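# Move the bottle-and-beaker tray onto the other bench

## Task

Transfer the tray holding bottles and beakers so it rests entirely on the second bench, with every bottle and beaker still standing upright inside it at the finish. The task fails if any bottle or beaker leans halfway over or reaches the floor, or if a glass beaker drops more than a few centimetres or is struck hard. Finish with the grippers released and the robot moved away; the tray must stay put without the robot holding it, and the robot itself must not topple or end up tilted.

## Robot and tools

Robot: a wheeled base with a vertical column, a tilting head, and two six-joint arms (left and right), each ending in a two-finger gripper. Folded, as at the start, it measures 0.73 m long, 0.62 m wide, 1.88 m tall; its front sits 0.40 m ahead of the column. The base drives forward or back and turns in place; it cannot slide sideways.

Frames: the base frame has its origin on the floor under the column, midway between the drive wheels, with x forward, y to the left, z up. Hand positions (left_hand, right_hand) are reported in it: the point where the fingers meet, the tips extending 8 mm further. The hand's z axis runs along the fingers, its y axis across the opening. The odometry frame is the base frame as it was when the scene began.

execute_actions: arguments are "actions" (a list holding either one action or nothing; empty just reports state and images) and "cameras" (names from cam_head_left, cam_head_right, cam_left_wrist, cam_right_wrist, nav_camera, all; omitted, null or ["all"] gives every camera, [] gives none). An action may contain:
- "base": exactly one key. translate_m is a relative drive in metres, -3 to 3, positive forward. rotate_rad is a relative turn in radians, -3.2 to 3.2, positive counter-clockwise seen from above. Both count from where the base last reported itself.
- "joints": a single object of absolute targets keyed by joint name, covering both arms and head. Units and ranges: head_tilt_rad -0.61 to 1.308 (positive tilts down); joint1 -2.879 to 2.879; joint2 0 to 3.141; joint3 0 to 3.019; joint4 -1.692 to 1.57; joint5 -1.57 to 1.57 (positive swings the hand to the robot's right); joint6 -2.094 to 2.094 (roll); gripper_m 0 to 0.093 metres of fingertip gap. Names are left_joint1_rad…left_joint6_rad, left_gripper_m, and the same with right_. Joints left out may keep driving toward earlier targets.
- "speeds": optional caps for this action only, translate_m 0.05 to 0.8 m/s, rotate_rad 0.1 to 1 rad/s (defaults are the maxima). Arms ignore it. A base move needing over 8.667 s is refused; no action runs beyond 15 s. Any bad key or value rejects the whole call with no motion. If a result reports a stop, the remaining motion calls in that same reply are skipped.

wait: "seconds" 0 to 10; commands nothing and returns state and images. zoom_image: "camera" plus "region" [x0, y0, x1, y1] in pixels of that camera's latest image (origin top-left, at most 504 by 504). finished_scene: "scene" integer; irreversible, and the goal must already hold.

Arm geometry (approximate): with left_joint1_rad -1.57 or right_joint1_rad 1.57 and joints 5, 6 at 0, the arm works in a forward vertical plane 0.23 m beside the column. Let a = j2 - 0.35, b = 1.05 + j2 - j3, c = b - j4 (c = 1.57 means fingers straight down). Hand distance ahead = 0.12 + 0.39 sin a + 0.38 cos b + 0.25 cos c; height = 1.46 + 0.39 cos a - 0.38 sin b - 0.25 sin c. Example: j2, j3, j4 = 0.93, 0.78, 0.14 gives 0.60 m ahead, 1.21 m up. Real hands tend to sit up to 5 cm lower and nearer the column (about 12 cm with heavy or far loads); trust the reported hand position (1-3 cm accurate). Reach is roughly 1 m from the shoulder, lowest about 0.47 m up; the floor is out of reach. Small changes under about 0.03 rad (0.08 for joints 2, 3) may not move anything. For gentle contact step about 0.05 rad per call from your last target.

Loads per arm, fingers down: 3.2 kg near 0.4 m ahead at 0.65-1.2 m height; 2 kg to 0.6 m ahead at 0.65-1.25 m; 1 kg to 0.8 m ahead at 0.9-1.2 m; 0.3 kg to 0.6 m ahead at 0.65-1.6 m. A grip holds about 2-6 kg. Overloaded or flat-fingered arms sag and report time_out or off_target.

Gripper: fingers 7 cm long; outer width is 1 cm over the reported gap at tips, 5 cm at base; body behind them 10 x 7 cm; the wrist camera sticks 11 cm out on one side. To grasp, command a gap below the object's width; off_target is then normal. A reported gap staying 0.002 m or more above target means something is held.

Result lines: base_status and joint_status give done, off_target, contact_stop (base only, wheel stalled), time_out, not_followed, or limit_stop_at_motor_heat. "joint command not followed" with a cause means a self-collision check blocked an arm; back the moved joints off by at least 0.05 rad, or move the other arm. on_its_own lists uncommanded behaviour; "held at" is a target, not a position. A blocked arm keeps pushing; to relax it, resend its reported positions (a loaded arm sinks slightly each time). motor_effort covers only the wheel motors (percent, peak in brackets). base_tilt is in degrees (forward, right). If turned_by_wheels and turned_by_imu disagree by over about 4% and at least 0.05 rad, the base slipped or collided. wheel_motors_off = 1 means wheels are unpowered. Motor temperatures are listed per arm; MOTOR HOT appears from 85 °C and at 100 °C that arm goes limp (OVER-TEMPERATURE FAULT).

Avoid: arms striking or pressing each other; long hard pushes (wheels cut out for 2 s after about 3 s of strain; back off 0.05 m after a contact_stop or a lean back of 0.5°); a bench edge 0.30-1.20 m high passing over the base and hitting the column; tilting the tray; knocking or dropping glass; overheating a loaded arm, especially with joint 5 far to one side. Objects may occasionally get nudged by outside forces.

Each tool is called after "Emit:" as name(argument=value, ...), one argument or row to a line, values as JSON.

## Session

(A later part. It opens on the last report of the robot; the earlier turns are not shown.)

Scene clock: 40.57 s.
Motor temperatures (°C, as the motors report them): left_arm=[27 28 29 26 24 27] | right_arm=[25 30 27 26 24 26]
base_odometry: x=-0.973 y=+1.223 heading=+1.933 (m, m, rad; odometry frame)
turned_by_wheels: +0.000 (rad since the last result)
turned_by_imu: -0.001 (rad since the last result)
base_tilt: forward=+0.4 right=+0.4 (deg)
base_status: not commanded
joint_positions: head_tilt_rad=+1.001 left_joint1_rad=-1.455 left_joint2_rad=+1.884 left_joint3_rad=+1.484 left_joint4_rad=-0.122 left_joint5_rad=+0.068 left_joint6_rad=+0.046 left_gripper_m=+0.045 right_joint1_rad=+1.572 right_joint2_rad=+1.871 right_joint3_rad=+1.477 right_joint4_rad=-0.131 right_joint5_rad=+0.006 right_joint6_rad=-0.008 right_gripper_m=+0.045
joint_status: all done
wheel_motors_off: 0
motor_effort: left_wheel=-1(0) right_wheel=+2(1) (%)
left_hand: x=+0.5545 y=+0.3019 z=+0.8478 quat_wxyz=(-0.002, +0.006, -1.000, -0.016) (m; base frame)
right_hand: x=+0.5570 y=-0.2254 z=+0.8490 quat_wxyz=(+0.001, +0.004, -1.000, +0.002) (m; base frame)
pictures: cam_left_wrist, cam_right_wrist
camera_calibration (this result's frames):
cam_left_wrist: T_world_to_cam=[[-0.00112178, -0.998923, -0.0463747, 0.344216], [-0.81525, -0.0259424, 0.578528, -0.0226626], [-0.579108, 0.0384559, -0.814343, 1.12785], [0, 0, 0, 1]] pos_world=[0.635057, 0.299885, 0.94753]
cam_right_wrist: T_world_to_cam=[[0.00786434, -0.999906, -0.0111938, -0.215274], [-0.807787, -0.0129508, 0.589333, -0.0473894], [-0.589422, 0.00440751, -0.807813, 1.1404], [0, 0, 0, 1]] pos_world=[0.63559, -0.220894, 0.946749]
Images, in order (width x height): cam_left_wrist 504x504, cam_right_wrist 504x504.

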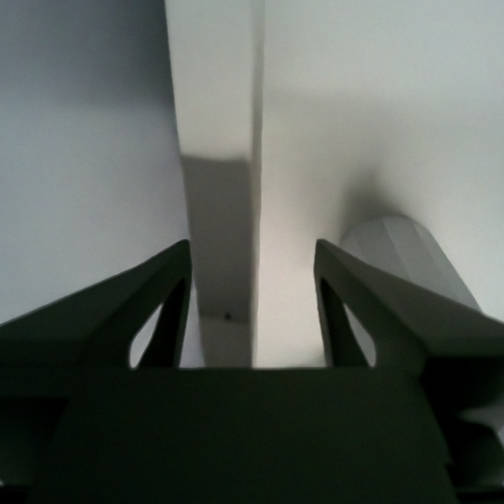

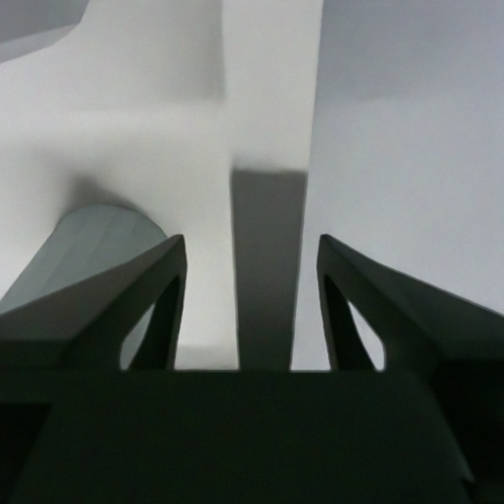

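Emit:
execute_actions(
  actions=[
    {"joints":{"left_joint2_rad":1.93,"left_joint3_rad":1.5,"left_joint4_rad":-0.1,"right_joint2_rad":1.93,"right_joint3_rad":1.5,"right_joint4_rad":-0.1,"left_joint1_rad":-1.44}},
  ],
  cameras=[],
)

Emit:
execute_actions(
  actions=[
    {"joints":{"left_gripper_m":0,"right_gripper_m":0}},
  ],
  cameras=["cam_head_left","cam_left_wrist","cam_right_wrist"],
)

Scene clock: 41.97 s.
Motor temperatures (°C, as the motors report them): left_arm=[27 28 28 26 24 27] | right_arm=[25 30 27 26 24 26]
base_odometry: x=-0.973 y=+1.223 heading=+1.933 (m, m, rad; odometry frame)
turned_by_wheels: +0.000 (rad since the last result)
turned_by_imu: +0.000 (rad since the last result)
base_tilt: forward=+0.4 right=+0.4 (deg)
base_status: not commanded
joint_positions: head_tilt_rad=+1.001 left_joint1_rad=-1.450 left_joint2_rad=+1.922 left_joint3_rad=+1.494 left_joint4_rad=-0.105 left_joint5_rad=+0.068 left_joint6_rad=+0.046 left_gripper_m=+0.045 right_joint1_rad=+1.572 right_joint2_rad=+1.915 right_joint3_rad=+1.500 right_joint4_rad=-0.114 right_joint5_rad=+0.006 right_joint6_rad=-0.008 right_gripper_m=+0.045
joint_status: all done
wheel_motors_off: 0
motor_effort: left_wheel=-1(1) right_wheel=+2(1) (%)
left_hand: x=+0.5406 y=+0.3065 z=+0.8323 quat_wxyz=(+0.004, +0.008, -1.000, -0.018) (m; base frame)
right_hand: x=+0.5482 y=-0.2254 z=+0.8312 quat_wxyz=(+0.003, +0.004, -1.000, +0.002) (m; base frame)
pictures: none
No camera images: the call's "cameras" was empty. Leave "cameras" out to get every camera's image.

Scene clock: 42.57 s.
Motor temperatures (°C, as the motors report them): left_arm=[27 28 28 26 25 27] | right_arm=[25 30 27 26 25 26]
base_odometry: x=-0.973 y=+1.223 heading=+1.933 (m, m, rad; odometry frame)
turned_by_wheels: +0.000 (rad since the last result)
turned_by_imu: +0.000 (rad since the last result)
base_tilt: forward=+0.5 right=+0.4 (deg)
base_status: not commanded
joint_positions: head_tilt_rad=+1.001 left_joint1_rad=-1.442 left_joint2_rad=+1.923 left_joint3_rad=+1.495 left_joint4_rad=-0.105 left_joint5_rad=+0.113 left_joint6_rad=+0.059 left_gripper_m=+0.008 right_joint1_rad=+1.563 right_joint2_rad=+1.915 right_joint3_rad=+1.500 right_joint4_rad=-0.114 right_joint5_rad=-0.035 right_joint6_rad=-0.031 right_gripper_m=+0.006
joint_status: left_gripper_m off_target (ended at +0.008, target +0.000); right_gripper_m off_target (ended at +0.006, target +0.000)
wheel_motors_off: 0
motor_effort: left_wheel=-1(1) right_wheel=+1(1) (%)
left_hand: x=+0.5406 y=+0.3050 z=+0.8323 quat_wxyz=(+0.003, +0.003, -1.000, +0.001) (m; base frame)
right_hand: x=+0.5482 y=-0.2253 z=+0.8313 quat_wxyz=(+0.003, +0.014, -1.000, -0.014) (m; base frame)
pictures: cam_head_left, cam_left_wrist, cam_right_wrist
camera_calibration (this result's frames):
cam_head_left: T_world_to_cam=[[-0.0426923, -0.998541, 0.0330716, -0.0183375], [-0.781222, 0.01273, -0.624123, 0.985265], [0.622792, -0.0524815, -0.780626, 1.09878], [0, 0, 0, 1]] pos_world=[0.0846177, 0.0268123, 1.47327]
cam_left_wrist: T_world_to_cam=[[-0.00734112, -0.999902, -0.0118918, 0.321557], [-0.809762, -0.00103315, 0.586758, -0.0423205], [-0.586713, 0.013937, -0.809675, 1.11478], [0, 0, 0, 1]] pos_world=[0.622147, 0.305945, 0.931266]
cam_right_wrist: T_world_to_cam=[[0.0268317, -0.99868, -0.0438018, -0.198322], [-0.804708, -0.0475748, 0.591762, -0.0555628], [-0.593064, 0.0193697, -0.804922, 1.12382], [0, 0, 0, 1]] pos_world=[0.62711, -0.222472, 0.928785]
Images, in order (width x height): cam_head_left 504x504, cam_left_wrist 504x504, cam_right_wrist 504x504.

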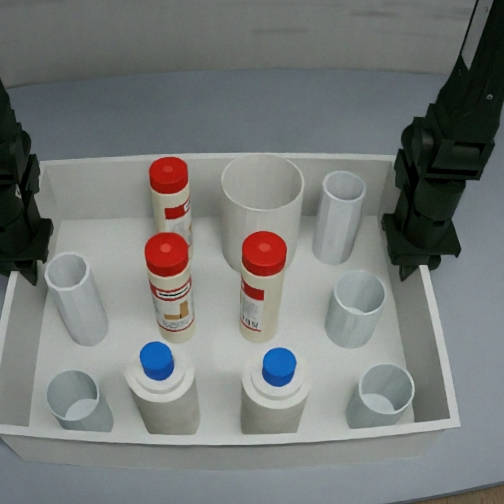

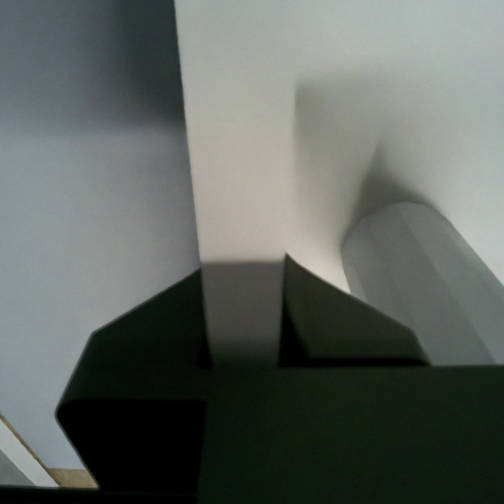

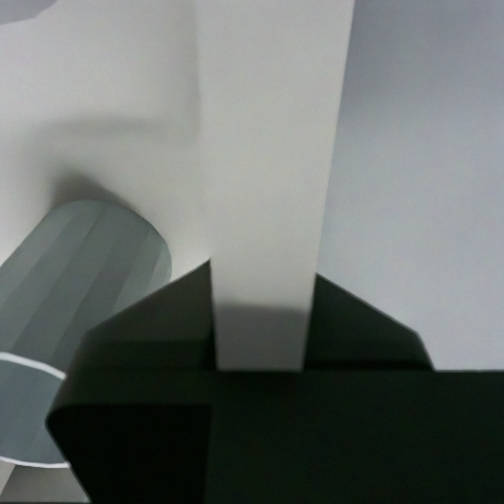

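Emit:
execute_actions(
  actions=[
    {"joints":{"left_joint2_rad":1.87,"left_joint3_rad":1.435,"left_joint4_rad":-0.09,"right_joint2_rad":1.87,"right_joint3_rad":1.435,"right_joint4_rad":-0.09}},
  ],
  cameras=[],
)

Emit:
execute_actions(
  actions=[
    {"joints":{"left_joint2_rad":1.81,"left_joint3_rad":1.37,"left_joint4_rad":-0.08,"right_joint2_rad":1.81,"right_joint3_rad":1.37,"right_joint4_rad":-0.08}},
  ],
  cameras=["cam_head_left","nav_camera"],
)

Scene clock: 44.17 s.
Motor temperatures (°C, as the motors report them): left_arm=[27 28 28 26 25 27] | right_arm=[25 30 27 26 25 26]
base_odometry: x=-0.973 y=+1.223 heading=+1.933 (m, m, rad; odometry frame)
turned_by_wheels: +0.000 (rad since the last result)
turned_by_imu: +0.000 (rad since the last result)
base_tilt: forward=+0.4 right=+0.4 (deg)
base_status: not commanded
joint_positions: head_tilt_rad=+1.001 left_joint1_rad=-1.442 left_joint2_rad=+1.918 left_joint3_rad=+1.447 left_joint4_rad=-0.073 left_joint5_rad=+0.114 left_joint6_rad=+0.062 left_gripper_m=+0.008 right_joint1_rad=+1.561 right_joint2_rad=+1.910 right_joint3_rad=+1.444 right_joint4_rad=-0.073 right_joint5_rad=-0.035 right_joint6_rad=-0.031 right_gripper_m=+0.006
joint_status: all done
wheel_motors_off: 0
motor_effort: left_wheel=+0(4) right_wheel=+2(3) (%)
left_hand: x=+0.5217 y=+0.3037 z=+0.8328 quat_wxyz=(+0.008, +0.002, -1.000, +0.001) (m; base frame)
right_hand: x=+0.5270 y=-0.2266 z=+0.8319 quat_wxyz=(+0.007, +0.013, -1.000, -0.014) (m; base frame)
pictures: none
No camera images: the call's "cameras" was empty. Leave "cameras" out to get every camera's image.

Scene clock: 44.93 s.
Motor temperatures (°C, as the motors report them): left_arm=[27 28 28 26 25 27] | right_arm=[25 30 27 26 25 26]
base_odometry: x=-0.973 y=+1.223 heading=+1.933 (m, m, rad; odometry frame)
turned_by_wheels: +0.000 (rad since the last result)
turned_by_imu: +0.000 (rad since the last result)
base_tilt: forward=+0.5 right=+0.5 (deg)
base_status: not commanded
joint_positions: head_tilt_rad=+1.001 left_joint1_rad=-1.441 left_joint2_rad=+1.887 left_joint3_rad=+1.384 left_joint4_rad=-0.055 left_joint5_rad=+0.112 left_joint6_rad=+0.065 left_gripper_m=+0.008 right_joint1_rad=+1.558 right_joint2_rad=+1.889 right_joint3_rad=+1.388 right_joint4_rad=-0.051 right_joint5_rad=-0.044 right_joint6_rad=-0.030 right_gripper_m=+0.006
joint_status: all done
wheel_motors_off: 0
motor_effort: left_wheel=-1(2) right_wheel=+1(1) (%)
left_hand: x=+0.5057 y=+0.3018 z=+0.8442 quat_wxyz=(+0.016, +0.002, -1.000, +0.001) (m; base frame)
right_hand: x=+0.5101 y=-0.2278 z=+0.8394 quat_wxyz=(+0.014, +0.011, -1.000, -0.016) (m; base frame)
pictures: cam_head_left, nav_camera
camera_calibration (this result's frames):
cam_head_left: T_world_to_cam=[[-0.0426923, -0.998541, 0.0330716, -0.0183375], [-0.781222, 0.01273, -0.624123, 0.985265], [0.622792, -0.0524815, -0.780626, 1.09878], [0, 0, 0, 1]] pos_world=[0.0846177, 0.0268123, 1.47327]
Images, in order (width x height): cam_head_left 504x504, nav_camera 504x504.

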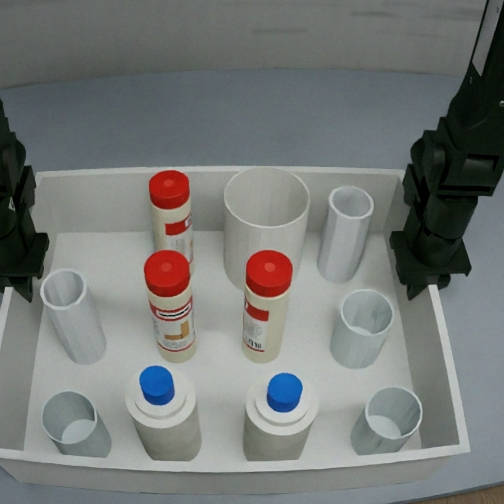

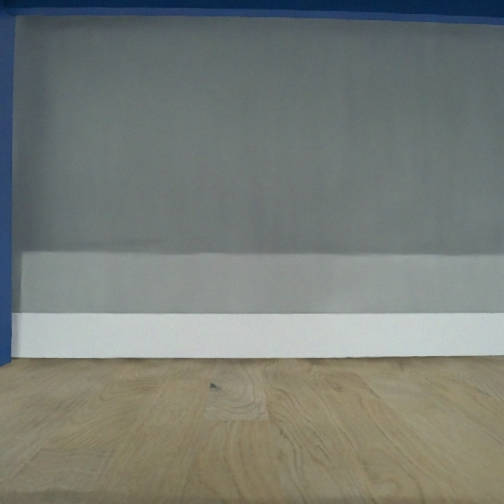

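Emit:
execute_actions(
  actions=[
    {"joints":{"left_joint2_rad":1.74,"left_joint3_rad":1.35,"left_joint4_rad":-0.085,"right_joint2_rad":1.74,"right_joint3_rad":1.35,"right_joint4_rad":-0.085}},
  ],
  cameras=["cam_head_left"],
)

Scene clock: 46.40 s.
Motor temperatures (°C, as the motors report them): left_arm=[27 29 28 26 26 27] | right_arm=[25 30 27 26 26 26]
base_odometry: x=-0.973 y=+1.223 heading=+1.933 (m, m, rad; odometry frame)
turned_by_wheels: +0.000 (rad since the last result)
turned_by_imu: +0.000 (rad since the last result)
base_tilt: forward=+0.4 right=+0.5 (deg)
base_status: not commanded
joint_positions: head_tilt_rad=+1.001 left_joint1_rad=-1.439 left_joint2_rad=+1.807 left_joint3_rad=+1.362 left_joint4_rad=-0.059 left_joint5_rad=+0.113 left_joint6_rad=+0.064 left_gripper_m=+0.008 right_joint1_rad=+1.557 right_joint2_rad=+1.813 right_joint3_rad=+1.365 right_joint4_rad=-0.051 right_joint5_rad=-0.047 right_joint6_rad=-0.028 right_gripper_m=+0.006
joint_status: all done
wheel_motors_off: 0
motor_effort: left_wheel=-1(2) right_wheel=+1(1) (%)
left_hand: x=+0.5392 y=+0.3018 z=+0.8761 quat_wxyz=(-0.012, +0.000, -1.000, -0.001) (m; base frame)
right_hand: x=+0.5414 y=-0.2279 z=+0.8697 quat_wxyz=(-0.013, +0.011, -1.000, -0.017) (m; base frame)
pictures: cam_head_left
camera_calibration (this result's frames):
cam_head_left: T_world_to_cam=[[-0.0426923, -0.998541, 0.0330716, -0.0183375], [-0.781222, 0.01273, -0.624123, 0.985265], [0.622792, -0.0524815, -0.780626, 1.09878], [0, 0, 0, 1]] pos_world=[0.0846177, 0.0268123, 1.47327]
Images, in order (width x height): cam_head_left 504x504.

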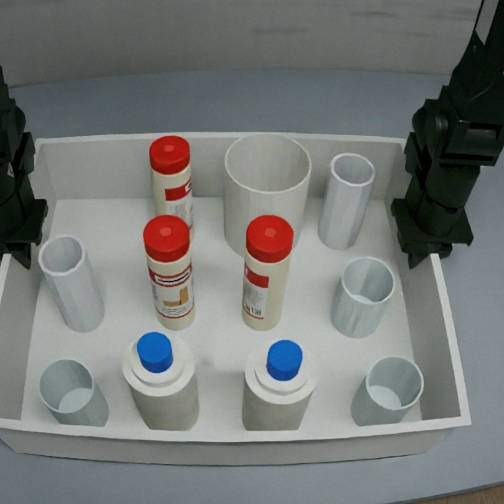

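Emit:
execute_actions(
  actions=[
    {"joints":{"left_joint2_rad":1.66,"left_joint3_rad":1.29,"left_joint4_rad":-0.105,"right_joint2_rad":1.66,"right_joint3_rad":1.29,"right_joint4_rad":-0.105}},
  ],
  cameras=["cam_head_left","cam_left_wrist"],
)

Scene clock: 47.53 s.
Motor temperatures (°C, as the motors report them): left_arm=[27 29 28 26 26 27] | right_arm=[25 31 27 26 26 26]
base_odometry: x=-0.973 y=+1.223 heading=+1.933 (m, m, rad; odometry frame)
turned_by_wheels: +0.000 (rad since the last result)
turned_by_imu: +0.000 (rad since the last result)
base_tilt: forward=+0.4 right=+0.4 (deg)
base_status: not commanded
joint_positions: head_tilt_rad=+1.001 left_joint1_rad=-1.437 left_joint2_rad=+1.740 left_joint3_rad=+1.299 left_joint4_rad=-0.076 left_joint5_rad=+0.114 left_joint6_rad=+0.069 left_gripper_m=+0.008 right_joint1_rad=+1.553 right_joint2_rad=+1.747 right_joint3_rad=+1.300 right_joint4_rad=-0.062 right_joint5_rad=-0.049 right_joint6_rad=-0.029 right_gripper_m=+0.006
joint_status: all done
wheel_motors_off: 0
motor_effort: left_wheel=-1(2) right_wheel=+1(2) (%)
left_hand: x=+0.5337 y=+0.3003 z=+0.9016 quat_wxyz=(-0.005, -0.002, -1.000, -0.002) (m; base frame)
right_hand: x=+0.5362 y=-0.2295 z=+0.8949 quat_wxyz=(-0.008, +0.010, -1.000, -0.017) (m; base frame)
pictures: cam_head_left, cam_left_wrist
camera_calibration (this result's frames):
cam_head_left: T_world_to_cam=[[-0.0426923, -0.998541, 0.0330716, -0.0183376], [-0.781222, 0.01273, -0.624123, 0.985265], [0.622792, -0.0524815, -0.780626, 1.09878], [0, 0, 0, 1]] pos_world=[0.0846176, 0.0268123, 1.47327]
cam_left_wrist: T_world_to_cam=[[-0.0163321, -0.999722, -0.0170338, 0.326947], [-0.818761, 0.00359359, 0.574124, -0.073879], [-0.573903, 0.0233232, -0.818591, 1.16529], [0, 0, 0, 1]] pos_world=[0.613613, 0.299944, 1.00188]
Images, in order (width x height): cam_head_left 504x504, cam_left_wrist 504x504.

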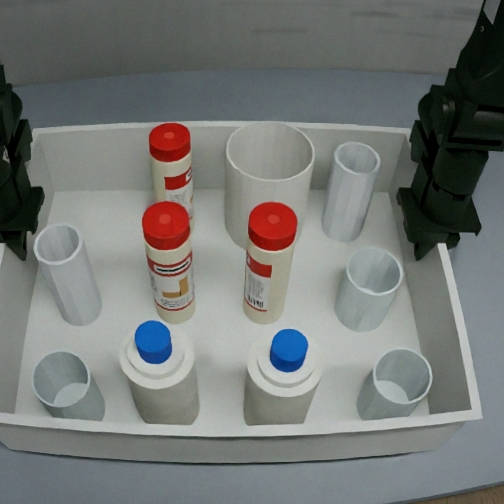

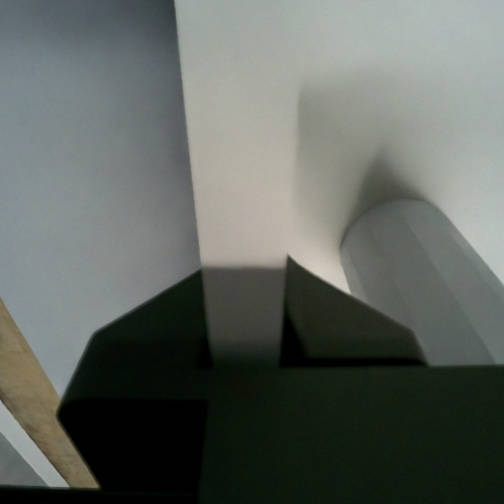

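Emit:
execute_actions(
  actions=[
    {"base":{"translate_m":-0.15},"speeds":{"translate_m":0.1},"joints":{"head_tilt_rad":0.85}},
  ],
  cameras=["cam_head_left"],
)

Emit:
execute_actions(
  actions=[
    {"base":{"translate_m":-0.95},"speeds":{"translate_m":0.25}},
  ],
  cameras=["cam_head_left"],
)

Emit:
execute_actions(
  actions=[
    {"base":{"rotate_rad":3.165},"speeds":{"rotate_rad":0.45},"joints":{"head_tilt_rad":0.7}},
  ],
  cameras=["cam_head_left","nav_camera"],
)

Scene clock: 50.33 s.
Motor temperatures (°C, as the motors report them): left_arm=[27 30 28 26 27 27] | right_arm=[25 31 26 26 28 26]
base_odometry: x=-0.920 y=+1.082 heading=+1.934 (m, m, rad; odometry frame)
turned_by_wheels: +0.001 (rad since the last result)
turned_by_imu: +0.000 (rad since the last result)
base_tilt: forward=+0.4 right=+0.4 (deg)
base_status: done
joint_positions: head_tilt_rad=+0.865 left_joint1_rad=-1.436 left_joint2_rad=+1.736 left_joint3_rad=+1.296 left_joint4_rad=-0.078 left_joint5_rad=+0.114 left_joint6_rad=+0.068 left_gripper_m=+0.008 right_joint1_rad=+1.553 right_joint2_rad=+1.742 right_joint3_rad=+1.296 right_joint4_rad=-0.062 right_joint5_rad=-0.049 right_joint6_rad=-0.029 right_gripper_m=+0.006
joint_status: all done
wheel_motors_off: 0
motor_effort: left_wheel=+3(49) right_wheel=-1(33) (%)
left_hand: x=+0.5337 y=+0.3004 z=+0.9033 quat_wxyz=(-0.005, -0.001, -1.000, -0.002) (m; base frame)
right_hand: x=+0.5361 y=-0.2294 z=+0.8966 quat_wxyz=(-0.008, +0.011, -1.000, -0.017) (m; base frame)
pictures: cam_head_left
camera_calibration (this result's frames):
cam_head_left: T_world_to_cam=[[-0.0467688, -0.998541, 0.0270007, -0.00878462], [-0.689742, 0.01273, -0.723943, 1.13441], [0.722543, -0.0524815, -0.689331, 0.953197], [0, 0, 0, 1]] pos_world=[0.0933157, 0.0268123, 1.47856]
Images, in order (width x height): cam_head_left 504x504.

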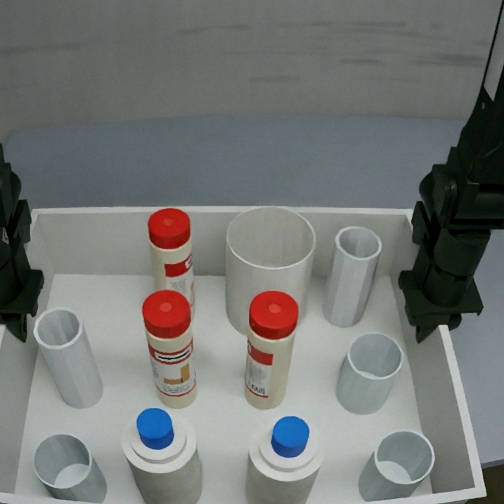

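Scene clock: 55.03 s.
Motor temperatures (°C, as the motors report them): left_arm=[27 31 28 26 29 27] | right_arm=[25 32 26 26 29 26]
base_odometry: x=-0.583 y=+0.194 heading=+1.933 (m, m, rad; odometry frame)
turned_by_wheels: +0.000 (rad since the last result)
turned_by_imu: -0.001 (rad since the last result)
base_tilt: forward=+0.4 right=+0.4 (deg)
base_status: done
joint_positions: head_tilt_rad=+0.864 left_joint1_rad=-1.436 left_joint2_rad=+1.732 left_joint3_rad=+1.296 left_joint4_rad=-0.078 left_joint5_rad=+0.114 left_joint6_rad=+0.069 left_gripper_m=+0.008 right_joint1_rad=+1.553 right_joint2_rad=+1.739 right_joint3_rad=+1.296 right_joint4_rad=-0.062 right_joint5_rad=-0.049 right_joint6_rad=-0.029 right_gripper_m=+0.006
joint_status: not commanded
wheel_motors_off: 0
motor_effort: left_wheel=-1(39) right_wheel=+1(37) (%)
left_hand: x=+0.5355 y=+0.3006 z=+0.9048 quat_wxyz=(-0.006, -0.001, -1.000, -0.002) (m; base frame)
right_hand: x=+0.5378 y=-0.2293 z=+0.8979 quat_wxyz=(-0.010, +0.010, -1.000, -0.017) (m; base frame)
pictures: cam_head_left
camera_calibration (this result's frames):
cam_head_left: T_world_to_cam=[[-0.0467855, -0.998541, 0.0269718, -0.00873928], [-0.689295, 0.01273, -0.724369, 1.13505], [0.722969, -0.0524815, -0.688884, 0.952488], [0, 0, 0, 1]] pos_world=[0.0933536, 0.0268123, 1.47858]
Images, in order (width x height): cam_head_left 504x504.

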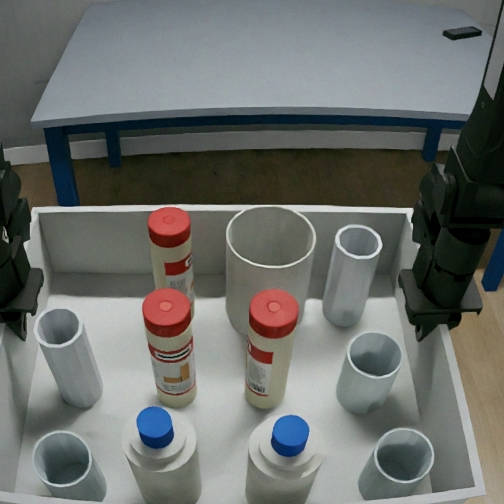

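Scene clock: 63.10 s.
Motor temperatures (°C, as the motors report them): left_arm=[27 32 28 26 30 27] | right_arm=[25 33 26 26 31 26]
base_odometry: x=-0.583 y=+0.194 heading=-1.186 (m, m, rad; odometry frame)
turned_by_wheels: +3.164 (rad since the last result)
turned_by_imu: +3.140 (rad since the last result)
base_tilt: forward=+0.4 right=+0.4 (deg)
base_status: done
joint_positions: head_tilt_rad=+0.717 left_joint1_rad=-1.427 left_joint2_rad=+1.732 left_joint3_rad=+1.296 left_joint4_rad=-0.078 left_joint5_rad=+0.119 left_joint6_rad=+0.069 left_gripper_m=+0.008 right_joint1_rad=+1.561 right_joint2_rad=+1.739 right_joint3_rad=+1.297 right_joint4_rad=-0.062 right_joint5_rad=-0.046 right_joint6_rad=-0.029 right_gripper_m=+0.006
joint_status: all done
wheel_motors_off: 0
motor_effort: left_wheel=-6(43) right_wheel=+4(49) (%)
left_hand: x=+0.5352 y=+0.3058 z=+0.9054 quat_wxyz=(-0.006, +0.001, -1.000, -0.003) (m; base frame)
right_hand: x=+0.5388 y=-0.2244 z=+0.8979 quat_wxyz=(-0.010, +0.012, -1.000, -0.019) (m; base frame)
pictures: cam_head_left, nav_camera
camera_calibration (this result's frames):
cam_head_left: T_world_to_cam=[[-0.0502448, -0.998541, 0.0197943, 0.00248702], [-0.57521, 0.01273, -0.817907, 1.27339], [0.816461, -0.0524815, -0.57501, 0.772447], [0, 0, 0, 1]] pos_world=[0.101919, 0.0268123, 1.48563]
Images, in order (width x height): cam_head_left 504x504, nav_camera 504x504.

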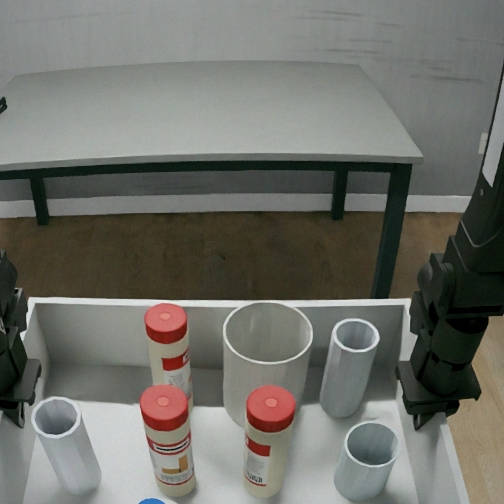

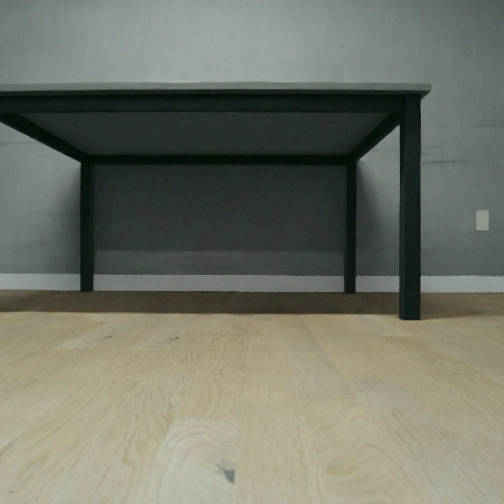

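Emit:
execute_actions(
  actions=[
    {"base":{"translate_m":1.05},"speeds":{"translate_m":0.25},"joints":{"head_tilt_rad":1.0}},
  ],
  cameras=["cam_head_left","nav_camera","cam_right_wrist"],
)

Scene clock: 68.63 s.
Motor temperatures (°C, as the motors report them): left_arm=[27 33 28 26 32 27] | right_arm=[25 33 26 26 32 26]
base_odometry: x=-0.189 y=-0.779 heading=-1.185 (m, m, rad; odometry frame)
turned_by_wheels: +0.001 (rad since the last result)
turned_by_imu: -0.002 (rad since the last result)
base_tilt: forward=+0.4 right=+0.4 (deg)
base_status: done
joint_positions: head_tilt_rad=+1.000 left_joint1_rad=-1.428 left_joint2_rad=+1.730 left_joint3_rad=+1.303 left_joint4_rad=-0.076 left_joint5_rad=+0.118 left_joint6_rad=+0.069 left_gripper_m=+0.008 right_joint1_rad=+1.561 right_joint2_rad=+1.739 right_joint3_rad=+1.304 right_joint4_rad=-0.062 right_joint5_rad=-0.047 right_joint6_rad=-0.027 right_gripper_m=+0.006
joint_status: all done
wheel_motors_off: 0
motor_effort: left_wheel=+2(55) right_wheel=-1(56) (%)
left_hand: x=+0.5413 y=+0.3054 z=+0.9064 quat_wxyz=(-0.012, +0.000, -1.000, -0.003) (m; base frame)
right_hand: x=+0.5430 y=-0.2246 z=+0.8983 quat_wxyz=(-0.014, +0.011, -1.000, -0.019) (m; base frame)
pictures: cam_head_left, cam_right_wrist, nav_camera
camera_calibration (this result's frames):
cam_head_left: T_world_to_cam=[[-0.0427098, -0.998541, 0.0330489, -0.0183017], [-0.78089, 0.01273, -0.624538, 0.985887], [0.623206, -0.0524815, -0.780295, 1.09825], [0, 0, 0, 1]] pos_world=[0.0846531, 0.0268123, 1.47329]
cam_right_wrist: T_world_to_cam=[[0.0232968, -0.998316, -0.0531329, -0.184162], [-0.824093, -0.0492651, 0.564308, -0.0645424], [-0.565976, 0.0306399, -0.823852, 1.17952], [0, 0, 0, 1]] pos_world=[0.618683, -0.223172, 0.998391]
Images, in order (width x height): cam_head_left 504x504, cam_right_wrist 504x504, nav_camera 504x504.

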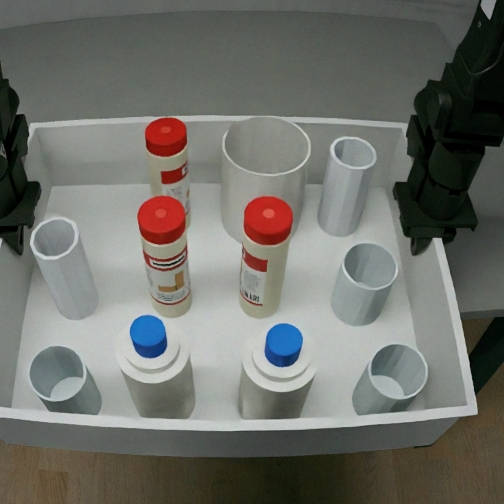

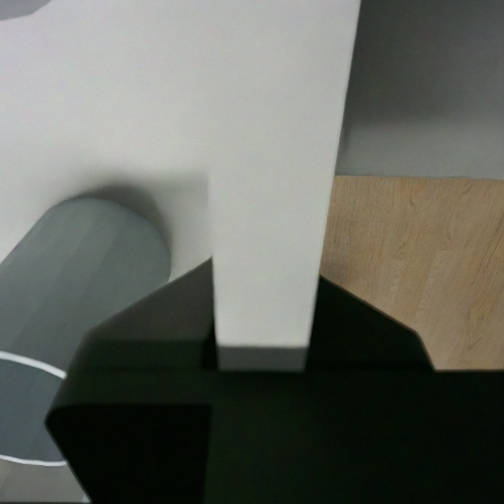

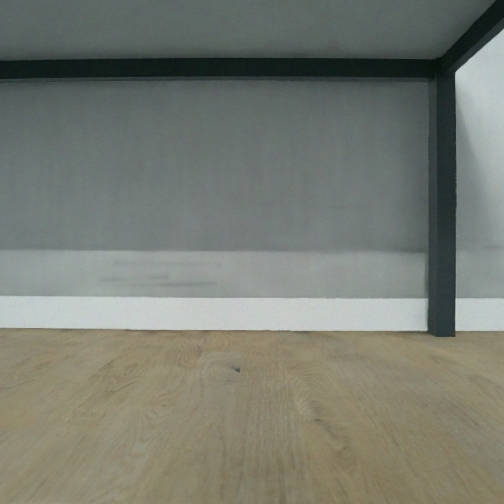

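Emit:
execute_actions(
  actions=[
    {"base":{"translate_m":0.27},"speeds":{"translate_m":0.15},"joints":{"head_tilt_rad":1.15}},
  ],
  cameras=["cam_head_left"],
)

Emit:
execute_actions(
  actions=[
    {"joints":{"left_joint2_rad":1.73,"left_joint3_rad":1.34,"left_joint4_rad":-0.09,"right_joint2_rad":1.73,"right_joint3_rad":1.34,"right_joint4_rad":-0.08}},
  ],
  cameras=[],
)

Scene clock: 71.50 s.
Motor temperatures (°C, as the motors report them): left_arm=[27 33 28 26 32 27] | right_arm=[25 34 26 26 33 26]
base_odometry: x=-0.087 y=-1.029 heading=-1.185 (m, m, rad; odometry frame)
turned_by_wheels: +0.000 (rad since the last result)
turned_by_imu: -0.001 (rad since the last result)
base_tilt: forward=+0.4 right=+0.4 (deg)
base_status: done
joint_positions: head_tilt_rad=+1.148 left_joint1_rad=-1.429 left_joint2_rad=+1.730 left_joint3_rad=+1.303 left_joint4_rad=-0.077 left_joint5_rad=+0.118 left_joint6_rad=+0.069 left_gripper_m=+0.008 right_joint1_rad=+1.560 right_joint2_rad=+1.738 right_joint3_rad=+1.304 right_joint4_rad=-0.062 right_joint5_rad=-0.048 right_joint6_rad=-0.027 right_gripper_m=+0.006
joint_status: all done
wheel_motors_off: 0
motor_effort: left_wheel=+1(42) right_wheel=-1(34) (%)
left_hand: x=+0.5419 y=+0.3052 z=+0.9068 quat_wxyz=(-0.012, +0.000, -1.000, -0.003) (m; base frame)
right_hand: x=+0.5437 y=-0.2248 z=+0.8987 quat_wxyz=(-0.014, +0.011, -1.000, -0.019) (m; base frame)
pictures: cam_head_left
camera_calibration (this result's frames):
cam_head_left: T_world_to_cam=[[-0.0373588, -0.998541, 0.0389958, -0.0277276], [-0.864586, 0.01273, -0.502323, 0.801861], [0.501094, -0.0524815, -0.8638, 1.23295], [0, 0, 0, 1]] pos_world=[0.0744171, 0.0268123, 1.4689]
Images, in order (width x height): cam_head_left 504x504.

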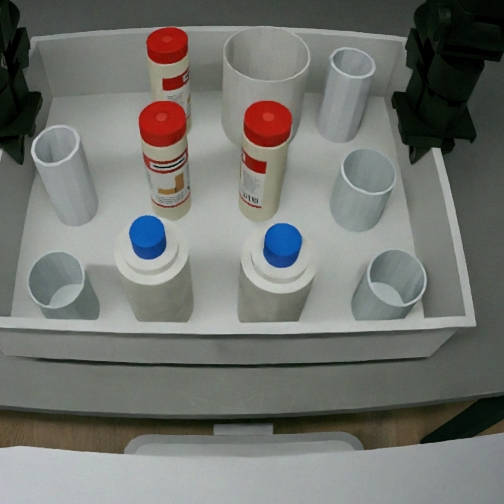

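Scene clock: 72.27 s.
Motor temperatures (°C, as the motors report them): left_arm=[27 33 28 26 32 27] | right_arm=[25 34 26 26 33 26]
base_odometry: x=-0.087 y=-1.029 heading=-1.185 (m, m, rad; odometry frame)
turned_by_wheels: +0.000 (rad since the last result)
turned_by_imu: +0.000 (rad since the last result)
base_tilt: forward=+0.4 right=+0.4 (deg)
base_status: not commanded
joint_positions: head_tilt_rad=+1.148 left_joint1_rad=-1.433 left_joint2_rad=+1.781 left_joint3_rad=+1.351 left_joint4_rad=-0.063 left_joint5_rad=+0.120 left_joint6_rad=+0.065 left_gripper_m=+0.008 right_joint1_rad=+1.560 right_joint2_rad=+1.782 right_joint3_rad=+1.349 right_joint4_rad=-0.052 right_joint5_rad=-0.044 right_joint6_rad=-0.028 right_gripper_m=+0.006
joint_status: all done
wheel_motors_off: 0
motor_effort: left_wheel=+1(3) right_wheel=-2(2) (%)
left_hand: x=+0.5460 y=+0.3048 z=+0.8869 quat_wxyz=(-0.017, +0.000, -1.000, -0.001) (m; base frame)
right_hand: x=+0.5492 y=-0.2255 z=+0.8821 quat_wxyz=(-0.020, +0.012, -1.000, -0.017) (m; base frame)
pictures: none
No camera images: the call's "cameras" was empty. Leave "cameras" out to get every camera's image.

Emit:
execute_actions(
  actions=[
    {"joints":{"left_joint2_rad":1.785,"left_joint3_rad":1.375,"left_joint4_rad":-0.085,"right_joint2_rad":1.775,"right_joint3_rad":1.375,"right_joint4_rad":-0.075}},
  ],
  cameras=[],
)

Emit:
execute_actions(
  actions=[
    {"joints":{"left_joint2_rad":1.83,"left_joint3_rad":1.39,"left_joint4_rad":-0.075,"right_joint2_rad":1.82,"right_joint3_rad":1.39,"right_joint4_rad":-0.065}},
  ],
  cameras=[],
)

Scene clock: 73.47 s.
Motor temperatures (°C, as the motors report them): left_arm=[27 33 28 26 33 27] | right_arm=[25 34 26 26 33 26]
base_odometry: x=-0.087 y=-1.029 heading=-1.185 (m, m, rad; odometry frame)
turned_by_wheels: +0.000 (rad since the last result)
turned_by_imu: +0.000 (rad since the last result)
base_tilt: forward=+0.5 right=+0.4 (deg)
base_status: not commanded
joint_positions: head_tilt_rad=+1.148 left_joint1_rad=-1.436 left_joint2_rad=+1.837 left_joint3_rad=+1.387 left_joint4_rad=-0.057 left_joint5_rad=+0.120 left_joint6_rad=+0.064 left_gripper_m=+0.008 right_joint1_rad=+1.561 right_joint2_rad=+1.832 right_joint3_rad=+1.384 right_joint4_rad=-0.049 right_joint5_rad=-0.041 right_joint6_rad=-0.029 right_gripper_m=+0.006
joint_status: all done
wheel_motors_off: 0
motor_effort: left_wheel=+1(2) right_wheel=-1(1) (%)
left_hand: x=+0.5373 y=+0.3045 z=+0.8648 quat_wxyz=(-0.010, +0.001, -1.000, +0.001) (m; base frame)
right_hand: x=+0.5424 y=-0.2259 z=+0.8622 quat_wxyz=(-0.014, +0.013, -1.000, -0.016) (m; base frame)
pictures: none
No camera images: the call's "cameras" was empty. Leave "cameras" out to get every camera's image.

Scene clock: 74.27 s.
Motor temperatures (°C, as the motors report them): left_arm=[27 33 28 26 33 27] | right_arm=[25 34 26 26 33 26]
base_odometry: x=-0.087 y=-1.029 heading=-1.185 (m, m, rad; odometry frame)
turned_by_wheels: +0.000 (rad since the last result)
turned_by_imu: +0.000 (rad since the last result)
base_tilt: forward=+0.4 right=+0.4 (deg)
base_status: not commanded
joint_positions: head_tilt_rad=+1.148 left_joint1_rad=-1.437 left_joint2_rad=+1.880 left_joint3_rad=+1.402 left_joint4_rad=-0.047 left_joint5_rad=+0.120 left_joint6_rad=+0.064 left_gripper_m=+0.008 right_joint1_rad=+1.561 right_joint2_rad=+1.875 right_joint3_rad=+1.401 right_joint4_rad=-0.041 right_joint5_rad=-0.041 right_joint6_rad=-0.031 right_gripper_m=+0.006
joint_status: all done
wheel_motors_off: 0
motor_effort: left_wheel=+1(2) right_wheel=-1(2) (%)
left_hand: x=+0.5236 y=+0.3048 z=+0.8475 quat_wxyz=(-0.002, +0.002, -1.000, +0.002) (m; base frame)
right_hand: x=+0.5294 y=-0.2261 z=+0.8450 quat_wxyz=(-0.005, +0.013, -1.000, -0.016) (m; base frame)
pictures: none
No camera images: the call's "cameras" was empty. Leave "cameras" out to get every camera's image.

Emit:
execute_actions(
  actions=[
    {"joints":{"left_joint2_rad":1.88,"left_joint3_rad":1.45,"left_joint4_rad":-0.09,"right_joint2_rad":1.87,"right_joint3_rad":1.45,"right_joint4_rad":-0.08}},
  ],
  cameras=[],
)

Emit:
execute_actions(
  actions=[
    {"joints":{"left_joint2_rad":1.93,"left_joint3_rad":1.49,"left_joint4_rad":-0.095,"right_joint2_rad":1.92,"right_joint3_rad":1.49,"right_joint4_rad":-0.09}},
  ],
  cameras=["cam_head_left","cam_left_wrist","cam_right_wrist"],
)

Scene clock: 75.30 s.
Motor temperatures (°C, as the motors report them): left_arm=[27 33 28 26 33 27] | right_arm=[25 34 26 26 33 26]
base_odometry: x=-0.087 y=-1.029 heading=-1.185 (m, m, rad; odometry frame)
turned_by_wheels: +0.000 (rad since the last result)
turned_by_imu: +0.000 (rad since the last result)
base_tilt: forward=+0.4 right=+0.4 (deg)
base_status: not commanded
joint_positions: head_tilt_rad=+1.148 left_joint1_rad=-1.438 left_joint2_rad=+1.915 left_joint3_rad=+1.454 left_joint4_rad=-0.076 left_joint5_rad=+0.122 left_joint6_rad=+0.065 left_gripper_m=+0.008 right_joint1_rad=+1.562 right_joint2_rad=+1.905 right_joint3_rad=+1.446 right_joint4_rad=-0.062 right_joint5_rad=-0.041 right_joint6_rad=-0.029 right_gripper_m=+0.006
joint_status: all done
wheel_motors_off: 0
motor_effort: left_wheel=+2(2) right_wheel=-3(4) (%)
left_hand: x=+0.5270 y=+0.3054 z=+0.8344 quat_wxyz=(+0.005, +0.001, -1.000, +0.004) (m; base frame)
right_hand: x=+0.5338 y=-0.2250 z=+0.8339 quat_wxyz=(-0.002, +0.012, -1.000, -0.017) (m; base frame)
pictures: none
No camera images: the call's "cameras" was empty. Leave "cameras" out to get every camera's image.

Scene clock: 75.83 s.
Motor temperatures (°C, as the motors report them): left_arm=[27 33 28 26 33 27] | right_arm=[25 34 26 26 33 26]
base_odometry: x=-0.087 y=-1.029 heading=-1.185 (m, m, rad; odometry frame)
turned_by_wheels: +0.000 (rad since the last result)
turned_by_imu: +0.000 (rad since the last result)
base_tilt: forward=+0.4 right=+0.4 (deg)
base_status: not commanded
joint_positions: head_tilt_rad=+1.148 left_joint1_rad=-1.438 left_joint2_rad=+1.922 left_joint3_rad=+1.466 left_joint4_rad=-0.091 left_joint5_rad=+0.122 left_joint6_rad=+0.065 left_gripper_m=+0.008 right_joint1_rad=+1.562 right_joint2_rad=+1.912 right_joint3_rad=+1.460 right_joint4_rad=-0.079 right_joint5_rad=-0.041 right_joint6_rad=-0.029 right_gripper_m=+0.006
joint_status: all done
wheel_motors_off: 0
motor_effort: left_wheel=+3(3) right_wheel=+0(2) (%)
left_hand: x=+0.5268 y=+0.3056 z=+0.8320 quat_wxyz=(+0.009, +0.002, -1.000, +0.004) (m; base frame)
right_hand: x=+0.5338 y=-0.2250 z=+0.8314 quat_wxyz=(+0.004, +0.012, -1.000, -0.017) (m; base frame)
pictures: cam_head_left, cam_left_wrist, cam_right_wrist
camera_calibration (this result's frames):
cam_head_left: T_world_to_cam=[[-0.0373586, -0.998541, 0.038996, -0.0277279], [-0.864589, 0.01273, -0.502319, 0.801854], [0.501089, -0.0524815, -0.863803, 1.23296], [0, 0, 0, 1]] pos_world=[0.0744168, 0.0268123, 1.4689]
cam_left_wrist: T_world_to_cam=[[-0.00964418, -0.999939, -0.00539329, 0.317844], [-0.802289, 0.00451834, 0.596918, -0.0674825], [-0.596858, 0.0100838, -0.802284, 1.10676], [0, 0, 0, 1]] pos_world=[0.609502, 0.30697, 0.92993]
cam_right_wrist: T_world_to_cam=[[0.0238254, -0.998498, -0.0493288, -0.191402], [-0.803692, -0.0484764, 0.593068, -0.0690312], [-0.594569, 0.0255151, -0.80364, 1.11648], [0, 0, 0, 1]] pos_world=[0.612907, -0.222948, 0.92875]
Images, in order (width x height): cam_head_left 504x504, cam_left_wrist 504x504, cam_right_wrist 504x504.

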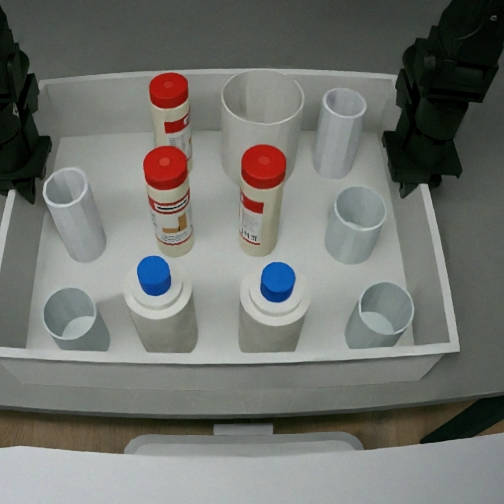

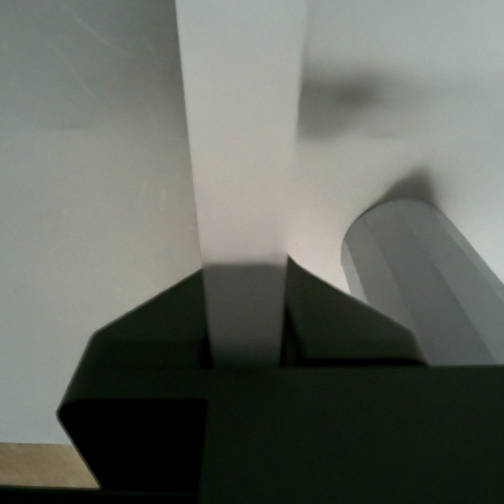

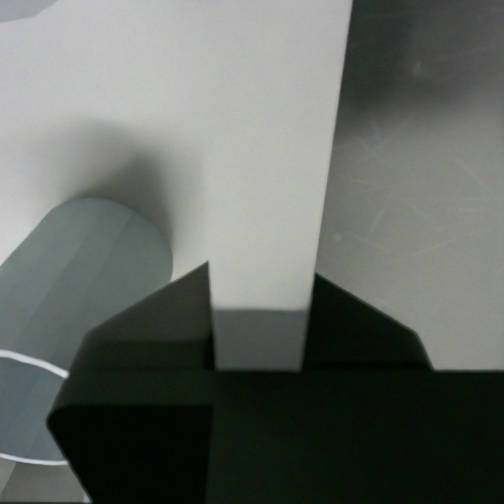

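Emit:
execute_actions(
  actions=[
    {"base":{"translate_m":0.06},"speeds":{"translate_m":0.05},"joints":{"left_joint2_rad":1.9,"right_joint2_rad":1.89}},
  ],
  cameras=["cam_head_left"],
)

Scene clock: 78.03 s.
Motor temperatures (°C, as the motors report them): left_arm=[27 33 28 26 34 27] | right_arm=[25 34 26 26 33 26]
base_odometry: x=-0.065 y=-1.085 heading=-1.185 (m, m, rad; odometry frame)
turned_by_wheels: +0.000 (rad since the last result)
turned_by_imu: -0.001 (rad since the last result)
base_tilt: forward=+0.4 right=+0.4 (deg)
base_status: done
joint_positions: head_tilt_rad=+1.149 left_joint1_rad=-1.438 left_joint2_rad=+1.922 left_joint3_rad=+1.472 left_joint4_rad=-0.098 left_joint5_rad=+0.122 left_joint6_rad=+0.065 left_gripper_m=+0.008 right_joint1_rad=+1.562 right_joint2_rad=+1.911 right_joint3_rad=+1.466 right_joint4_rad=-0.084 right_joint5_rad=-0.041 right_joint6_rad=-0.029 right_gripper_m=+0.006
joint_status: all done
wheel_motors_off: 0
motor_effort: left_wheel=+0(43) right_wheel=+1(38) (%)
left_hand: x=+0.5290 y=+0.3057 z=+0.8323 quat_wxyz=(+0.010, +0.002, -1.000, +0.004) (m; base frame)
right_hand: x=+0.5367 y=-0.2251 z=+0.8317 quat_wxyz=(+0.003, +0.012, -1.000, -0.017) (m; base frame)
pictures: cam_head_left
camera_calibration (this result's frames):
cam_head_left: T_world_to_cam=[[-0.0373247, -0.998541, 0.0390286, -0.0277797], [-0.865026, 0.01273, -0.501566, 0.800716], [0.500337, -0.0524815, -0.864239, 1.23367], [0, 0, 0, 1]] pos_world=[0.0743548, 0.0268123, 1.46888]
Images, in order (width x height): cam_head_left 504x504.

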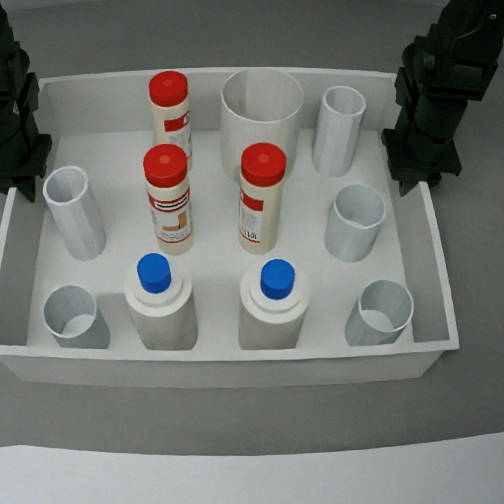

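Good margin. Release.

Emit:
execute_actions(
  actions=[
    {"joints":{"left_gripper_m":0.04,"right_gripper_m":0.04}},
  ],
  cameras=[],
)

Emit:
execute_actions(
  actions=[
    {"joints":{"left_joint2_rad":1.77,"left_joint3_rad":1.4,"left_joint4_rad":-0.15,"right_joint2_rad":1.77,"right_joint3_rad":1.4,"right_joint4_rad":-0.15}},
  ],
  cameras=["cam_head_left","cam_left_wrist","cam_right_wrist"],
)

Scene clock: 79.00 s.
Motor temperatures (°C, as the motors report them): left_arm=[27 33 28 26 33 27] | right_arm=[25 34 26 26 33 26]
base_odometry: x=-0.065 y=-1.085 heading=-1.185 (m, m, rad; odometry frame)
turned_by_wheels: +0.000 (rad since the last result)
turned_by_imu: +0.000 (rad since the last result)
base_tilt: forward=+0.4 right=+0.4 (deg)
base_status: not commanded
joint_positions: head_tilt_rad=+1.149 left_joint1_rad=-1.442 left_joint2_rad=+1.916 left_joint3_rad=+1.475 left_joint4_rad=-0.098 left_joint5_rad=+0.072 left_joint6_rad=+0.065 left_gripper_m=+0.040 right_joint1_rad=+1.571 right_joint2_rad=+1.908 right_joint3_rad=+1.484 right_joint4_rad=-0.084 right_joint5_rad=+0.005 right_joint6_rad=-0.010 right_gripper_m=+0.040
joint_status: all done
wheel_motors_off: 0
motor_effort: left_wheel=+0(0) right_wheel=+1(1) (%)
left_hand: x=+0.5336 y=+0.3114 z=+0.8344 quat_wxyz=(+0.007, +0.000, -1.000, -0.019) (m; base frame)
right_hand: x=+0.5499 y=-0.2264 z=+0.8335 quat_wxyz=(-0.007, +0.005, -1.000, +0.002) (m; base frame)
pictures: none
No camera images: the call's "cameras" was empty. Leave "cameras" out to get every camera's image.

Scene clock: 79.97 s.
Motor temperatures (°C, as the motors report them): left_arm=[27 32 28 26 33 27] | right_arm=[25 33 26 26 32 26]
base_odometry: x=-0.065 y=-1.085 heading=-1.185 (m, m, rad; odometry frame)
turned_by_wheels: +0.000 (rad since the last result)
turned_by_imu: +0.000 (rad since the last result)
base_tilt: forward=+0.4 right=+0.4 (deg)
base_status: not commanded
joint_positions: head_tilt_rad=+1.149 left_joint1_rad=-1.442 left_joint2_rad=+1.759 left_joint3_rad=+1.400 left_joint4_rad=-0.150 left_joint5_rad=+0.072 left_joint6_rad=+0.065 left_gripper_m=+0.040 right_joint1_rad=+1.571 right_joint2_rad=+1.769 right_joint3_rad=+1.400 right_joint4_rad=-0.140 right_joint5_rad=+0.005 right_joint6_rad=-0.009 right_gripper_m=+0.040
joint_status: all done
wheel_motors_off: 0
motor_effort: left_wheel=-1(2) right_wheel=+0(1) (%)
left_hand: x=+0.5679 y=+0.3065 z=+0.8984 quat_wxyz=(-0.008, -0.001, -1.000, -0.020) (m; base frame)
right_hand: x=+0.5669 y=-0.2264 z=+0.8896 quat_wxyz=(-0.007, +0.005, -1.000, +0.002) (m; base frame)
pictures: cam_head_left, cam_left_wrist, cam_right_wrist
camera_calibration (this result's frames):
cam_head_left: T_world_to_cam=[[-0.0373247, -0.998541, 0.0390286, -0.0277797], [-0.865026, 0.01273, -0.501565, 0.800716], [0.500337, -0.0524815, -0.864239, 1.23367], [0, 0, 0, 1]] pos_world=[0.0743548, 0.0268123, 1.46888]
cam_left_wrist: T_world_to_cam=[[-0.0148094, -0.998387, -0.0548158, 0.366324], [-0.822243, -0.019034, 0.568818, -0.030354], [-0.568944, 0.0534958, -0.820635, 1.17191], [0, 0, 0, 1]] pos_world=[0.64722, 0.302463, 0.999059]
cam_right_wrist: T_world_to_cam=[[0.00880157, -0.999906, -0.0104936, -0.217083], [-0.817331, -0.0132395, 0.576017, -0.0460975], [-0.576102, 0.0035069, -0.81737, 1.17974], [0, 0, 0, 1]] pos_world=[0.643887, -0.22181, 0.988563]
Images, in order (width x height): cam_head_left 504x504, cam_left_wrist 504x504, cam_right_wrist 504x504.

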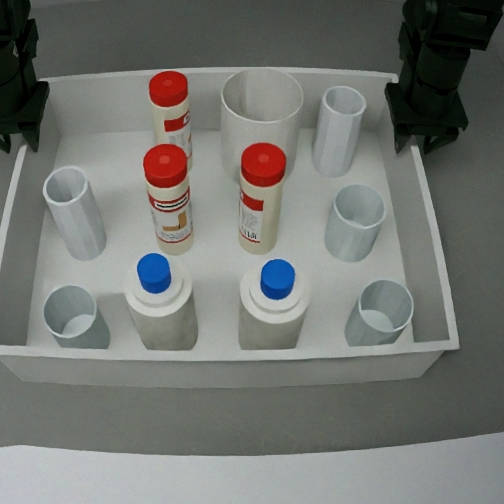

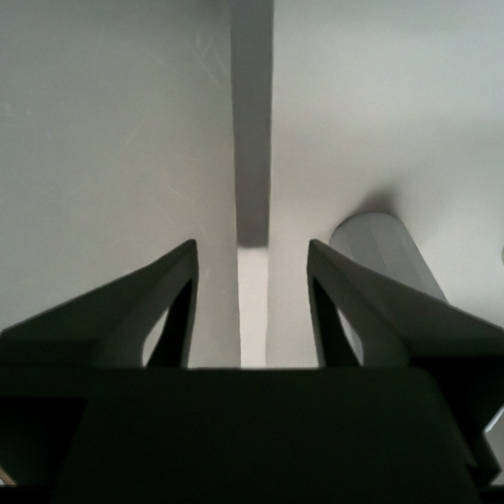

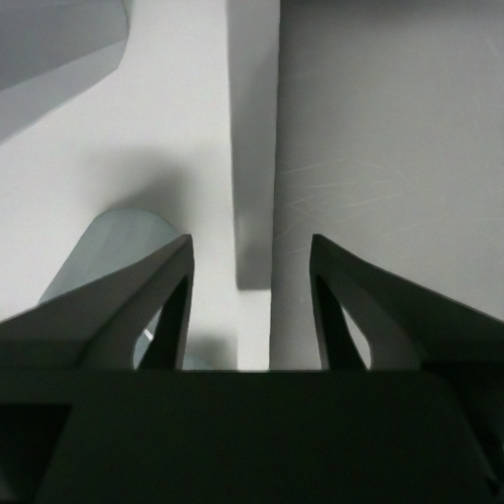

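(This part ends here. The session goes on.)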